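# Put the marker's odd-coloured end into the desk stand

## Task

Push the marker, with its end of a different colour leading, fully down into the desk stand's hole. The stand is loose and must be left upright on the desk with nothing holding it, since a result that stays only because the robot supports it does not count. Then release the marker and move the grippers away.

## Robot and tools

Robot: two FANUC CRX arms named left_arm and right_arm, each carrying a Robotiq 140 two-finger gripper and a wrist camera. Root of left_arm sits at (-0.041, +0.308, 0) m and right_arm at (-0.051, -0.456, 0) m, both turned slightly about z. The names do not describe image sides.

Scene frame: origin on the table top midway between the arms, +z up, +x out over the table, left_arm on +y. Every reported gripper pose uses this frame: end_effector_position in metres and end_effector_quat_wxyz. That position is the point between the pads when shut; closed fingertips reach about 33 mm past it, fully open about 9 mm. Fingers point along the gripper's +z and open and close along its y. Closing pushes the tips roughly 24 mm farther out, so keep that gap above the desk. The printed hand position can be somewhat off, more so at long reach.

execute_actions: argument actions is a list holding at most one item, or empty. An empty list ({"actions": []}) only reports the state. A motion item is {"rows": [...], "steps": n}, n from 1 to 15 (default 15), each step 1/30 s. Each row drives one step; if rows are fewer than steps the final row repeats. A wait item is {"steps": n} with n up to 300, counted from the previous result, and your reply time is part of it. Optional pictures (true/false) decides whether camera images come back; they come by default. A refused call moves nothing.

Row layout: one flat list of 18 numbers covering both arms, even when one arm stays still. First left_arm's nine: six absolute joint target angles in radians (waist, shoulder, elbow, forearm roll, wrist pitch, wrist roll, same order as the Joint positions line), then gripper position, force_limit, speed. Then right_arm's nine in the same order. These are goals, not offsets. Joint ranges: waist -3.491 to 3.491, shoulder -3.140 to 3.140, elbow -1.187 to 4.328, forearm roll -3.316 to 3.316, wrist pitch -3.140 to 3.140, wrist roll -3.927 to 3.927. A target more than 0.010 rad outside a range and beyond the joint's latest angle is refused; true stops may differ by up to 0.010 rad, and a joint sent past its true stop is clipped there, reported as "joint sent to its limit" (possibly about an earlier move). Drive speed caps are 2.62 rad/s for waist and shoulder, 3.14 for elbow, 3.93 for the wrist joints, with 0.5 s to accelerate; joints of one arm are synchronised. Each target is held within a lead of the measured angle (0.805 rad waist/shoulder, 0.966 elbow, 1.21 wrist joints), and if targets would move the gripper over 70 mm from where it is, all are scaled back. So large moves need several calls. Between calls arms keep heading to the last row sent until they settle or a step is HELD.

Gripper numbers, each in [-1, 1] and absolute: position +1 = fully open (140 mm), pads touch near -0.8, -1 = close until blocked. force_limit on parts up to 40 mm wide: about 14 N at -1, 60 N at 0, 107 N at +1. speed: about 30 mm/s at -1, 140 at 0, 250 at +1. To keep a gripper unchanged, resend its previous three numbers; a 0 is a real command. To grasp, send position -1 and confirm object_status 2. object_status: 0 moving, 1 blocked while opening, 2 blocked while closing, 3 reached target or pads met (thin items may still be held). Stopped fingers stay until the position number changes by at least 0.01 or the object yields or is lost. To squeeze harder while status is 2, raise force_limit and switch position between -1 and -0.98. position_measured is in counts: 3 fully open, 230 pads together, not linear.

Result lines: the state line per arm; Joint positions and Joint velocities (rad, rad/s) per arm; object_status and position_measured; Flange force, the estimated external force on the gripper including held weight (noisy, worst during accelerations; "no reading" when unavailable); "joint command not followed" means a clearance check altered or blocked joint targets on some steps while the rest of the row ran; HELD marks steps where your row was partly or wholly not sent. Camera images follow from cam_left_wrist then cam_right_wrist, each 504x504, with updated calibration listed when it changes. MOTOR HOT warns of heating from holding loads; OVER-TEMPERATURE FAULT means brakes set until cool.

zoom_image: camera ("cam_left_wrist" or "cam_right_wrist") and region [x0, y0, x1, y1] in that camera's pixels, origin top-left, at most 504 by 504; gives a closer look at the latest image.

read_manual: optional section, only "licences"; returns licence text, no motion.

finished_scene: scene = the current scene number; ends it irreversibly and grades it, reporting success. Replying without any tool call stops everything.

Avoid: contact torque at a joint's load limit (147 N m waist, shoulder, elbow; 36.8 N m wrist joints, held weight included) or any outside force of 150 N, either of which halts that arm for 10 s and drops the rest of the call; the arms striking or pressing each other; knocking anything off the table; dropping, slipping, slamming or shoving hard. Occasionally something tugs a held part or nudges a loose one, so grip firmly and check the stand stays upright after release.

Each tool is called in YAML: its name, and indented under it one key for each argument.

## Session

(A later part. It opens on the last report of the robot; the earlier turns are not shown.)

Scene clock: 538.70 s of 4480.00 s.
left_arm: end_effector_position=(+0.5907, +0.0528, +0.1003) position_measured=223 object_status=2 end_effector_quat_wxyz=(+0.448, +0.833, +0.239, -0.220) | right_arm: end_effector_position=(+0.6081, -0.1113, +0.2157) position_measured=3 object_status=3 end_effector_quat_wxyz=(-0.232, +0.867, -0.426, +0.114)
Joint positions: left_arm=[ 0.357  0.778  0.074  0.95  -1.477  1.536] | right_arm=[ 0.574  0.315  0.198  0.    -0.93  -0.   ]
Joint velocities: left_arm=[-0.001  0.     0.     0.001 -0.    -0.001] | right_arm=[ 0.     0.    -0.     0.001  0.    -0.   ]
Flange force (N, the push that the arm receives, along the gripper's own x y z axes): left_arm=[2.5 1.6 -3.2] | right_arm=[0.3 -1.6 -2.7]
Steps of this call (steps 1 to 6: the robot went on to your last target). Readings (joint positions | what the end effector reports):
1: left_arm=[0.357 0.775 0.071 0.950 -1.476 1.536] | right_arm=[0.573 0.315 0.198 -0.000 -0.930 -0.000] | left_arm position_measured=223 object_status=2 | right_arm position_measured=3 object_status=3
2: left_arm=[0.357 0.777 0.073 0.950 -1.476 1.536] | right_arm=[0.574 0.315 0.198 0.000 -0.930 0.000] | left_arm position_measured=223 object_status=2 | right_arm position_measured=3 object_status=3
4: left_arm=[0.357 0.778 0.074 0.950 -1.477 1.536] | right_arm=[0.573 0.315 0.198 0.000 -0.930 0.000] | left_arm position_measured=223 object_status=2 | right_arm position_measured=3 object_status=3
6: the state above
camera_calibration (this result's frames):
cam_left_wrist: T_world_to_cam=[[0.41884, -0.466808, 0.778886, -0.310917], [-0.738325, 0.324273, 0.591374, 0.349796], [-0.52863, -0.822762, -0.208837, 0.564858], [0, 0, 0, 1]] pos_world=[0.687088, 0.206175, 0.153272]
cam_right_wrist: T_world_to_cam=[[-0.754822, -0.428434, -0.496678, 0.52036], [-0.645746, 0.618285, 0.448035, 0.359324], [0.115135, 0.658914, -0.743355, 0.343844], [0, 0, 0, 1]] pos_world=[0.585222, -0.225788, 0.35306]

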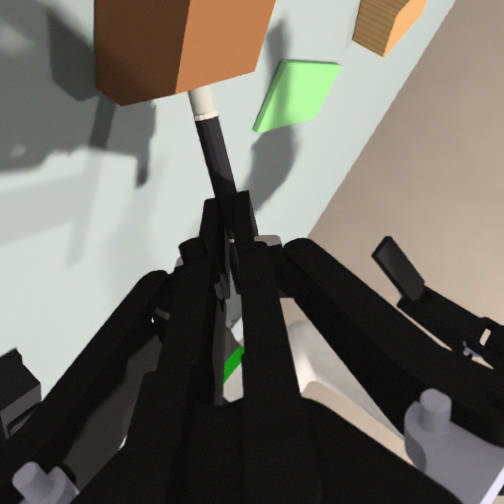

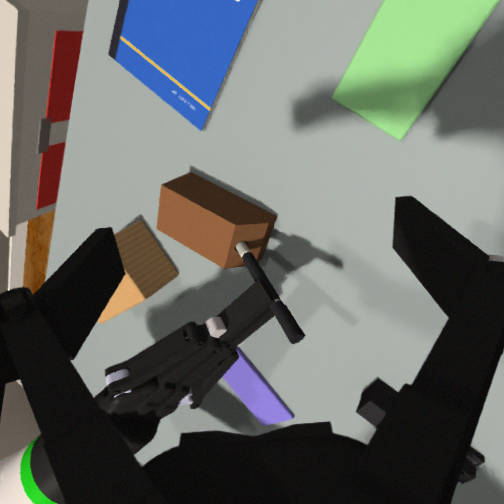

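execute_actions:
  actions:
    - {"rows": [ [0.3572,0.78107,0.07749,0.95,-1.4768,1.5362,-1,0.7,0.0, 0.5735,0.3153,0.1981,0,-0.93,0.0,1,0,0], [0.3573,0.78420,0.08099,0.95,-1.4771,1.5364,-1,0.7,0.0, 0.5735,0.3153,0.1981,0,-0.93,0.0,1,0,0], [0.3574,0.78733,0.08450,0.95,-1.4774,1.5367,-1,0.7,0.0, 0.5735,0.3153,0.1981,0,-0.93,0.0,1,0,0], [0.3576,0.79045,0.08801,0.95,-1.4777,1.5369,-1,0.7,0.0, 0.5735,0.3153,0.1981,0,-0.93,0.0,1,0,0], [0.3577,0.79358,0.09152,0.95,-1.4780,1.5372,-1,0.7,0.0, 0.5735,0.3153,0.1981,0,-0.93,0.0,1,0,0], [0.3579,0.79671,0.09502,0.95,-1.4783,1.5374,-1,0.7,0.0, 0.5735,0.3153,0.1981,0,-0.93,0.0,1,0,0], [0.3580,0.79984,0.09853,0.95,-1.4786,1.5376,-1,0.7,0.0, 0.5735,0.3153,0.1981,0,-0.93,0.0,1,0,0], [0.3581,0.80297,0.10204,0.95,-1.4790,1.5379,-1,0.7,0.0, 0.5735,0.3153,0.1981,0,-0.93,0.0,1,0,0], [0.3583,0.80610,0.10555,0.95,-1.4793,1.5381,-1,0.7,0.0, 0.5735,0.3153,0.1981,0,-0.93,0.0,1,0,0], [0.3584,0.80923,0.10905,0.95,-1.4796,1.5383,-1,0.7,0.0, 0.5735,0.3153,0.1981,0,-0.93,0.0,1,0,0], [0.3585,0.81236,0.11256,0.95,-1.4799,1.5386,-1,0.7,0.0, 0.5735,0.3153,0.1981,0,-0.93,0.0,1,0,0], [0.3587,0.81548,0.11607,0.95,-1.4802,1.5388,-1,0.7,0.0, 0.5735,0.3153,0.1981,0,-0.93,0.0,1,0,0] ], "steps": 15}
  pictures: false

execute_actions:
  actions:
    - {"steps": 4}

Scene clock: 570.43 s of 4480.00 s.
left_arm: end_effector_position=(+0.6024, +0.0558, +0.0913) position_measured=223 object_status=2 end_effector_quat_wxyz=(+0.448, +0.833, +0.239, -0.220) | right_arm: end_effector_position=(+0.6081, -0.1113, +0.2157) position_measured=3 object_status=3 end_effector_quat_wxyz=(-0.232, +0.867, -0.426, +0.114)
Joint positions: left_arm=[ 0.359  0.815  0.116  0.95  -1.48   1.539] | right_arm=[ 0.574  0.315  0.198  0.    -0.93  -0.   ]
Joint velocities: left_arm=[ 0.001  0.003  0.005 -0.002 -0.003 -0.   ] | right_arm=[-0.  0. -0.  0.  0. -0.]
Flange force (N, the push that the arm receives, along the gripper's own x y z axes): left_arm=[7.6 0.2 -2.0] | right_arm=[1.2 -3.1 -1.9]
Steps of this call (steps 1 to 15: the robot went on to your last target; steps 16 to 90: nothing new was sent; then 28.23 s passed at rest; steps 91 to 105: all 15 steps of this action). Readings (joint positions | what the end effector reports):
91: left_arm=[0.357 0.778 0.074 0.950 -1.477 1.536] | right_arm=[0.573 0.315 0.198 0.000 -0.930 0.000] | left_arm position_measured=223 object_status=2 | right_arm position_measured=3 object_status=3
92: left_arm=[0.357 0.779 0.076 0.950 -1.477 1.536] | right_arm=[0.573 0.315 0.198 0.000 -0.930 0.000] | left_arm position_measured=223 object_status=2 | right_arm position_measured=3 object_status=3
94: left_arm=[0.357 0.785 0.082 0.950 -1.477 1.537] | right_arm=[0.573 0.315 0.198 -0.000 -0.930 0.000] | left_arm position_measured=223 object_status=2 | right_arm position_measured=3 object_status=3
98: left_arm=[0.358 0.798 0.096 0.950 -1.478 1.537] | right_arm=[0.574 0.315 0.198 0.000 -0.930 0.000] | left_arm position_measured=223 object_status=2 | right_arm position_measured=3 object_status=3
105: the state above

Scene clock: 570.57 s of 4480.00 s.
left_arm: end_effector_position=(+0.6024, +0.0558, +0.0913) position_measured=223 object_status=2 end_effector_quat_wxyz=(+0.448, +0.833, +0.239, -0.220) | right_arm: end_effector_position=(+0.6081, -0.1113, +0.2157) position_measured=3 object_status=3 end_effector_quat_wxyz=(-0.232, +0.867, -0.426, +0.114)
Joint positions: left_arm=[ 0.359  0.815  0.116  0.95  -1.48   1.539] | right_arm=[ 0.573  0.315  0.198  0.    -0.93   0.   ]
Joint velocities: left_arm=[ 0.001 -0.001 -0.001 -0.001 -0.    -0.   ] | right_arm=[ 0.    -0.    -0.    -0.001 -0.    -0.   ]
Flange force (N, the push that the arm receives, along the gripper's own x y z axes): left_arm=[1.3 0.3 -3.5] | right_arm=[0.9 -2.4 -2.2]
Steps of this call (steps 1 to 4: the robot went on to your last target). Readings (joint positions | what the end effector reports):
1: left_arm=[0.359 0.815 0.116 0.950 -1.480 1.539] | right_arm=[0.574 0.315 0.198 -0.000 -0.930 -0.000] | left_arm position_measured=223 object_status=2 | right_arm position_measured=3 object_status=3
2: left_arm=[0.359 0.815 0.116 0.950 -1.480 1.539] | right_arm=[0.573 0.315 0.198 -0.000 -0.930 0.000] | left_arm position_measured=223 object_status=2 | right_arm position_measured=3 object_status=3
4: the state above
camera_calibration (this result's frames):
cam_left_wrist: T_world_to_cam=[[0.419022, -0.465618, 0.7795, -0.307674], [-0.738729, 0.324332, 0.590838, 0.363012], [-0.527921, -0.823413, -0.208063, 0.571181], [0, 0, 0, 1]] pos_world=[0.698628, 0.209323, 0.144193]
cam_right_wrist: T_world_to_cam=[[-0.754821, -0.428434, -0.496678, 0.52036], [-0.645746, 0.618285, 0.448034, 0.359324], [0.115135, 0.658914, -0.743355, 0.343844], [0, 0, 0, 1]] pos_world=[0.585223, -0.225788, 0.35306]

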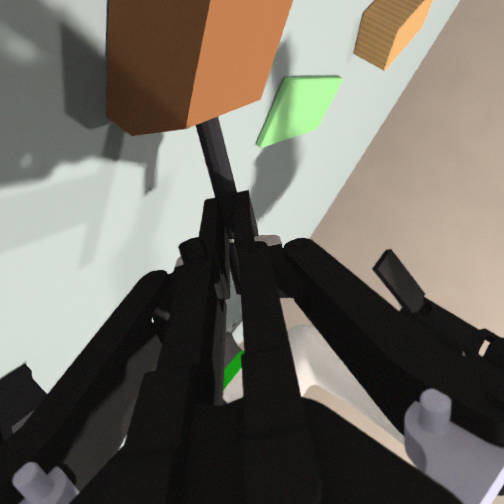

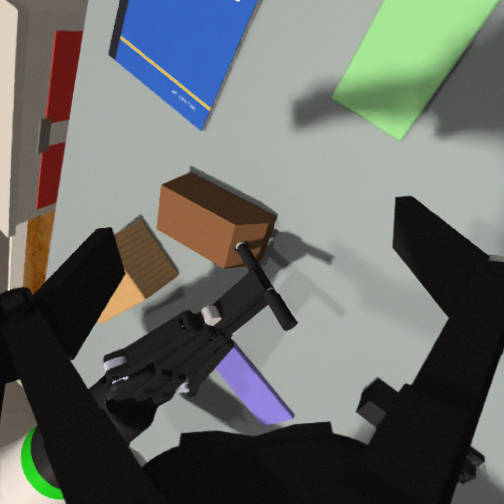

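zoom_image:
  camera: "cam_right_wrist"
  region: [210, 210, 290, 290]

Region (210, 210, 290, 290) of cam_right_wrist's 504x504 image, scaled by 6.300, with more detail than that image has.

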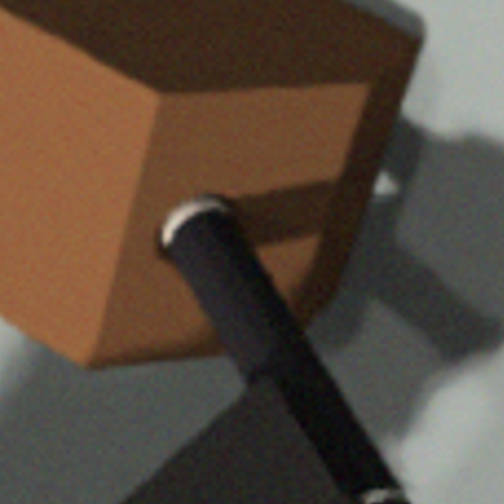

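execute_actions:
  actions:
    - {"rows": [ [0.3587,0.81674,0.11747,0.95,-1.4803,1.5389,-1,0.7,0.0, 0.5735,0.3153,0.1981,0,-0.93,0.0,1,0,0], [0.3588,0.81799,0.11887,0.95,-1.4805,1.5390,-1,0.7,0.0, 0.5735,0.3153,0.1981,0,-0.93,0.0,1,0,0], [0.3588,0.81924,0.12028,0.95,-1.4806,1.5391,-1,0.7,0.0, 0.5735,0.3153,0.1981,0,-0.93,0.0,1,0,0], [0.3589,0.82049,0.12168,0.95,-1.4807,1.5392,-1,0.7,0.0, 0.5735,0.3153,0.1981,0,-0.93,0.0,1,0,0] ], "steps": 10}

Scene clock: 584.40 s of 4480.00 s.
left_arm: end_effector_position=(+0.6038, +0.0561, +0.0903) position_measured=223 object_status=2 end_effector_quat_wxyz=(+0.448, +0.833, +0.239, -0.220) | right_arm: end_effector_position=(+0.6081, -0.1113, +0.2157) position_measured=3 object_status=3 end_effector_quat_wxyz=(-0.232, +0.867, -0.426, +0.114)
Joint positions: left_arm=[ 0.359  0.82   0.122  0.95  -1.481  1.539] | right_arm=[ 0.574  0.315  0.198  0.    -0.93  -0.   ]
Joint velocities: left_arm=[-0.    -0.    -0.    -0.002  0.003  0.   ] | right_arm=[-0.    -0.     0.     0.001 -0.    -0.   ]
Flange force (N, the push that the arm receives, along the gripper's own x y z axes): left_arm=[-17.0 1.1 -3.0] | right_arm=[0.4 -1.3 -2.3]
Steps of this call (steps 1 to 15: the robot went on to your last target; steps 16 to 90: nothing new was sent; then 10.50 s passed at rest; steps 91 to 100: all 10 steps of this action). Readings (joint positions | what the end effector reports):
91: left_arm=[0.359 0.815 0.116 0.950 -1.480 1.539] | right_arm=[0.574 0.315 0.198 0.000 -0.930 -0.000] | left_arm position_measured=223 object_status=2 | right_arm position_measured=3 object_status=3
92: left_arm=[0.359 0.816 0.117 0.950 -1.480 1.539] | right_arm=[0.573 0.315 0.198 0.000 -0.930 0.000] | left_arm position_measured=223 object_status=2 | right_arm position_measured=3 object_status=3
94: left_arm=[0.359 0.818 0.119 0.950 -1.480 1.539] | right_arm=[0.573 0.315 0.198 0.000 -0.930 0.000] | left_arm position_measured=223 object_status=2 | right_arm position_measured=3 object_status=3
98: left_arm=[0.359 0.820 0.122 0.950 -1.481 1.539] | right_arm=[0.573 0.315 0.198 0.000 -0.930 0.000] | left_arm position_measured=223 object_status=2 | right_arm position_measured=3 object_status=3
100: the state above
camera_calibration (this result's frames):
cam_left_wrist: T_world_to_cam=[[0.418893, -0.465498, 0.779642, -0.307238], [-0.738681, 0.32465, 0.590722, 0.364551], [-0.52809, -0.823356, -0.207861, 0.572046], [0, 0, 0, 1]] pos_world=[0.700079, 0.209627, 0.143093]
cam_right_wrist: T_world_to_cam=[[-0.754822, -0.428434, -0.496678, 0.52036], [-0.645746, 0.618285, 0.448035, 0.359324], [0.115135, 0.658914, -0.743355, 0.343844], [0, 0, 0, 1]] pos_world=[0.585222, -0.225788, 0.35306]

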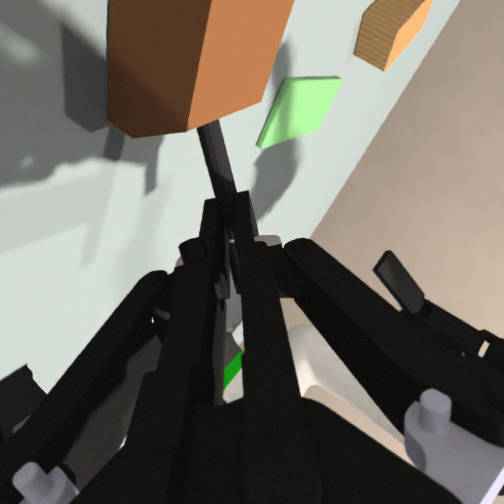

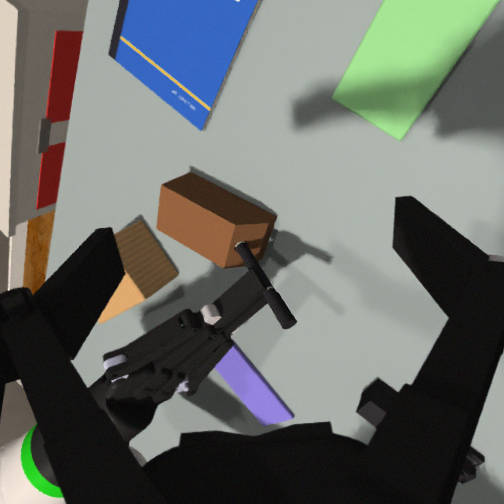

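execute_actions:
  actions:
    - {"rows": [ [0.3589,0.8200,0.1211,0.95,-1.4807,1.5392,-0.3,0.3,0.2, 0.5735,0.3153,0.1981,0,-0.93,0.0,1,0,0], [0.3589,0.8200,0.1211,0.95,-1.4807,1.5392,-0.3,0.3,0.2, 0.5735,0.3153,0.1981,0,-0.93,0.0,1,0,0], [0.3589,0.8200,0.1211,0.95,-1.4807,1.5392,-0.3,0.3,0.2, 0.5735,0.3153,0.1981,0,-0.93,0.0,1,0,0], [0.3589,0.8200,0.1211,0.95,-1.4807,1.5392,-0.3,0.3,0.2, 0.5735,0.3153,0.1981,0,-0.93,0.0,1,0,0], [0.3589,0.8200,0.1211,0.95,-1.4807,1.5392,-0.3,0.3,0.2, 0.5735,0.3153,0.1981,0,-0.93,0.0,1,0,0], [0.3589,0.8200,0.1211,0.95,-1.4807,1.5392,-0.3,0.3,0.2, 0.5735,0.3153,0.1981,0,-0.93,0.0,1,0,0], [0.3589,0.8200,0.1211,0.95,-1.4807,1.5392,-0.3,0.3,0.2, 0.5735,0.3153,0.1981,0,-0.93,0.0,1,0,0], [0.3589,0.8200,0.1211,0.95,-1.4807,1.5392,-0.3,0.3,0.2, 0.5735,0.3153,0.1981,0,-0.93,0.0,1,0,0], [0.3589,0.8200,0.1211,0.95,-1.4807,1.5392,-0.3,0.3,0.2, 0.5735,0.3153,0.1981,0,-0.93,0.0,1,0,0], [0.4698,0.7189,0.0585,0.95,-1.481,1.5393,-0.3,0.3,0.2, 0.5735,0.3153,0.1981,0,-0.93,0.0,1,0,0] ], "steps": 15}
  pictures: false

execute_actions:
  actions:
    - {"steps": 15}

Scene clock: 620.97 s of 4480.00 s.
left_arm: end_effector_position=(+0.6105, +0.0980, +0.1150) position_measured=167 object_status=3 end_effector_quat_wxyz=(+0.456, +0.828, +0.262, -0.195) | right_arm: end_effector_position=(+0.6081, -0.1113, +0.2157) position_measured=3 object_status=3 end_effector_quat_wxyz=(-0.232, +0.867, -0.426, +0.114)
Joint positions: left_arm=[ 0.426  0.759  0.083  0.95  -1.481  1.539] | right_arm=[ 0.573  0.315  0.198  0.    -0.93   0.   ]
Joint velocities: left_arm=[ 0.665 -0.602 -0.348  0.006 -0.002  0.   ] | right_arm=[-0. -0. -0.  0.  0.  0.]
Flange force (N, the push that the arm receives, along the gripper's own x y z axes): left_arm=[5.0 0.5 -3.4] | right_arm=[0.5 -2.8 -2.3]
Steps of this call (steps 1 to 15: the robot went on to your last target; steps 16 to 90: nothing new was sent; then 33.07 s passed at rest; steps 91 to 105: all 15 steps of this action). Readings (joint positions | what the end effector reports):
91: left_arm=[0.359 0.820 0.122 0.950 -1.481 1.539] | right_arm=[0.574 0.315 0.198 0.000 -0.930 0.000] | left_arm position_measured=223 object_status=0 | right_arm position_measured=3 object_status=3
92: left_arm=[0.359 0.820 0.122 0.950 -1.480 1.539] | right_arm=[0.573 0.315 0.198 0.000 -0.930 0.000] | left_arm position_measured=223 object_status=0 | right_arm position_measured=3 object_status=3
94: left_arm=[0.359 0.820 0.122 0.950 -1.480 1.539] | right_arm=[0.573 0.315 0.198 0.000 -0.930 0.000] | left_arm position_measured=202 object_status=0 | right_arm position_measured=3 object_status=3
98: left_arm=[0.359 0.820 0.121 0.950 -1.481 1.539] | right_arm=[0.574 0.315 0.198 0.000 -0.930 0.000] | left_arm position_measured=169 object_status=0 | right_arm position_measured=3 object_status=3
105: the state above

Scene clock: 621.47 s of 4480.00 s.
left_arm: end_effector_position=(+0.6127, +0.1247, +0.1305) position_measured=167 object_status=3 end_effector_quat_wxyz=(+0.460, +0.824, +0.277, -0.178) | right_arm: end_effector_position=(+0.6081, -0.1113, +0.2157) position_measured=3 object_status=3 end_effector_quat_wxyz=(-0.232, +0.867, -0.426, +0.114)
Joint positions: left_arm=[ 0.47   0.719  0.058  0.95  -1.481  1.539] | right_arm=[ 0.574  0.315  0.198  0.    -0.93   0.   ]
Joint velocities: left_arm=[-0.     0.002  0.     0.001 -0.    -0.001] | right_arm=[-0.    -0.001 -0.     0.     0.    -0.   ]
Flange force (N, the push that the arm receives, along the gripper's own x y z axes): left_arm=[3.7 2.0 -3.6] | right_arm=[0.7 -3.0 -2.3]
Steps of this call (steps 1 to 15: the robot went on to your last target). Readings (joint positions | what the end effector reports):
1: left_arm=[0.446 0.741 0.072 0.950 -1.481 1.539] | right_arm=[0.573 0.315 0.198 0.000 -0.930 0.000] | left_arm position_measured=167 object_status=3 | right_arm position_measured=3 object_status=3
2: left_arm=[0.460 0.728 0.065 0.950 -1.481 1.539] | right_arm=[0.574 0.315 0.198 -0.000 -0.930 0.000] | left_arm position_measured=167 object_status=3 | right_arm position_measured=3 object_status=3
4: left_arm=[0.470 0.719 0.059 0.950 -1.481 1.539] | right_arm=[0.573 0.315 0.198 -0.000 -0.930 -0.000] | left_arm position_measured=167 object_status=3 | right_arm position_measured=3 object_status=3
8: left_arm=[0.470 0.719 0.058 0.950 -1.481 1.539] | right_arm=[0.574 0.315 0.198 0.000 -0.930 0.000] | left_arm position_measured=167 object_status=3 | right_arm position_measured=3 object_status=3
15: the state above
camera_calibration (this result's frames):
cam_left_wrist: T_world_to_cam=[[0.439293, -0.424794, 0.791563, -0.329553], [-0.791284, 0.234197, 0.564821, 0.371981], [-0.425314, -0.874472, -0.233252, 0.588329], [0, 0, 0, 1]] pos_world=[0.689337, 0.287369, 0.187988]
cam_right_wrist: T_world_to_cam=[[-0.754821, -0.428434, -0.496678, 0.52036], [-0.645747, 0.618285, 0.448034, 0.359324], [0.115135, 0.658914, -0.743355, 0.343844], [0, 0, 0, 1]] pos_world=[0.585223, -0.225788, 0.35306]

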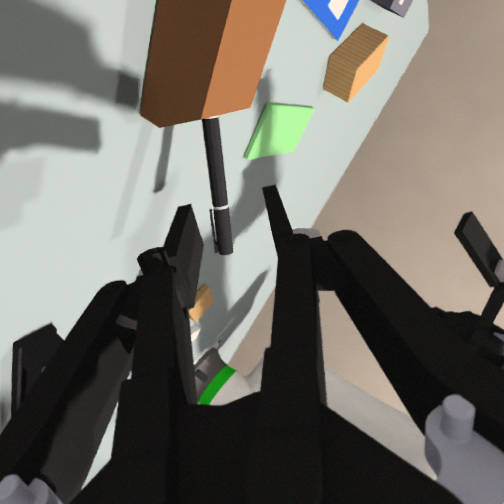

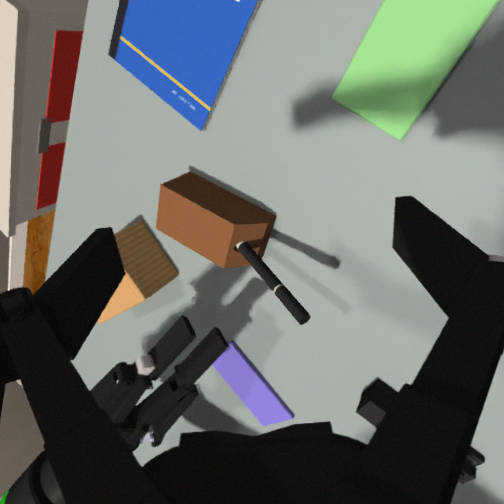

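zoom_image:
  camera: "cam_right_wrist"
  region: [210, 210, 320, 330]

Region (210, 210, 320, 330) of cam_right_wrist's 504x504 image, scaled by 4.200, with more detail than that image has; it fills the left 462 columns of this view, and the rest is white.

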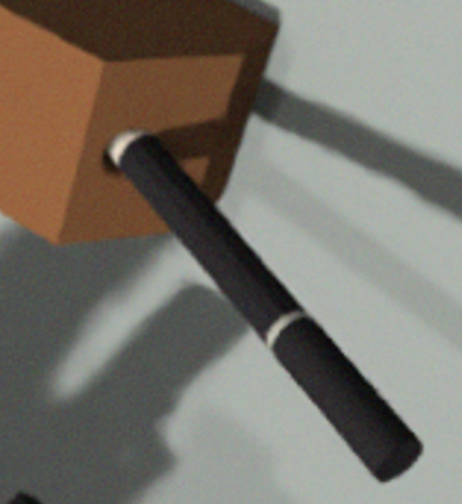

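finished_scene:
  scene: 2

The scene is finished: the task was done.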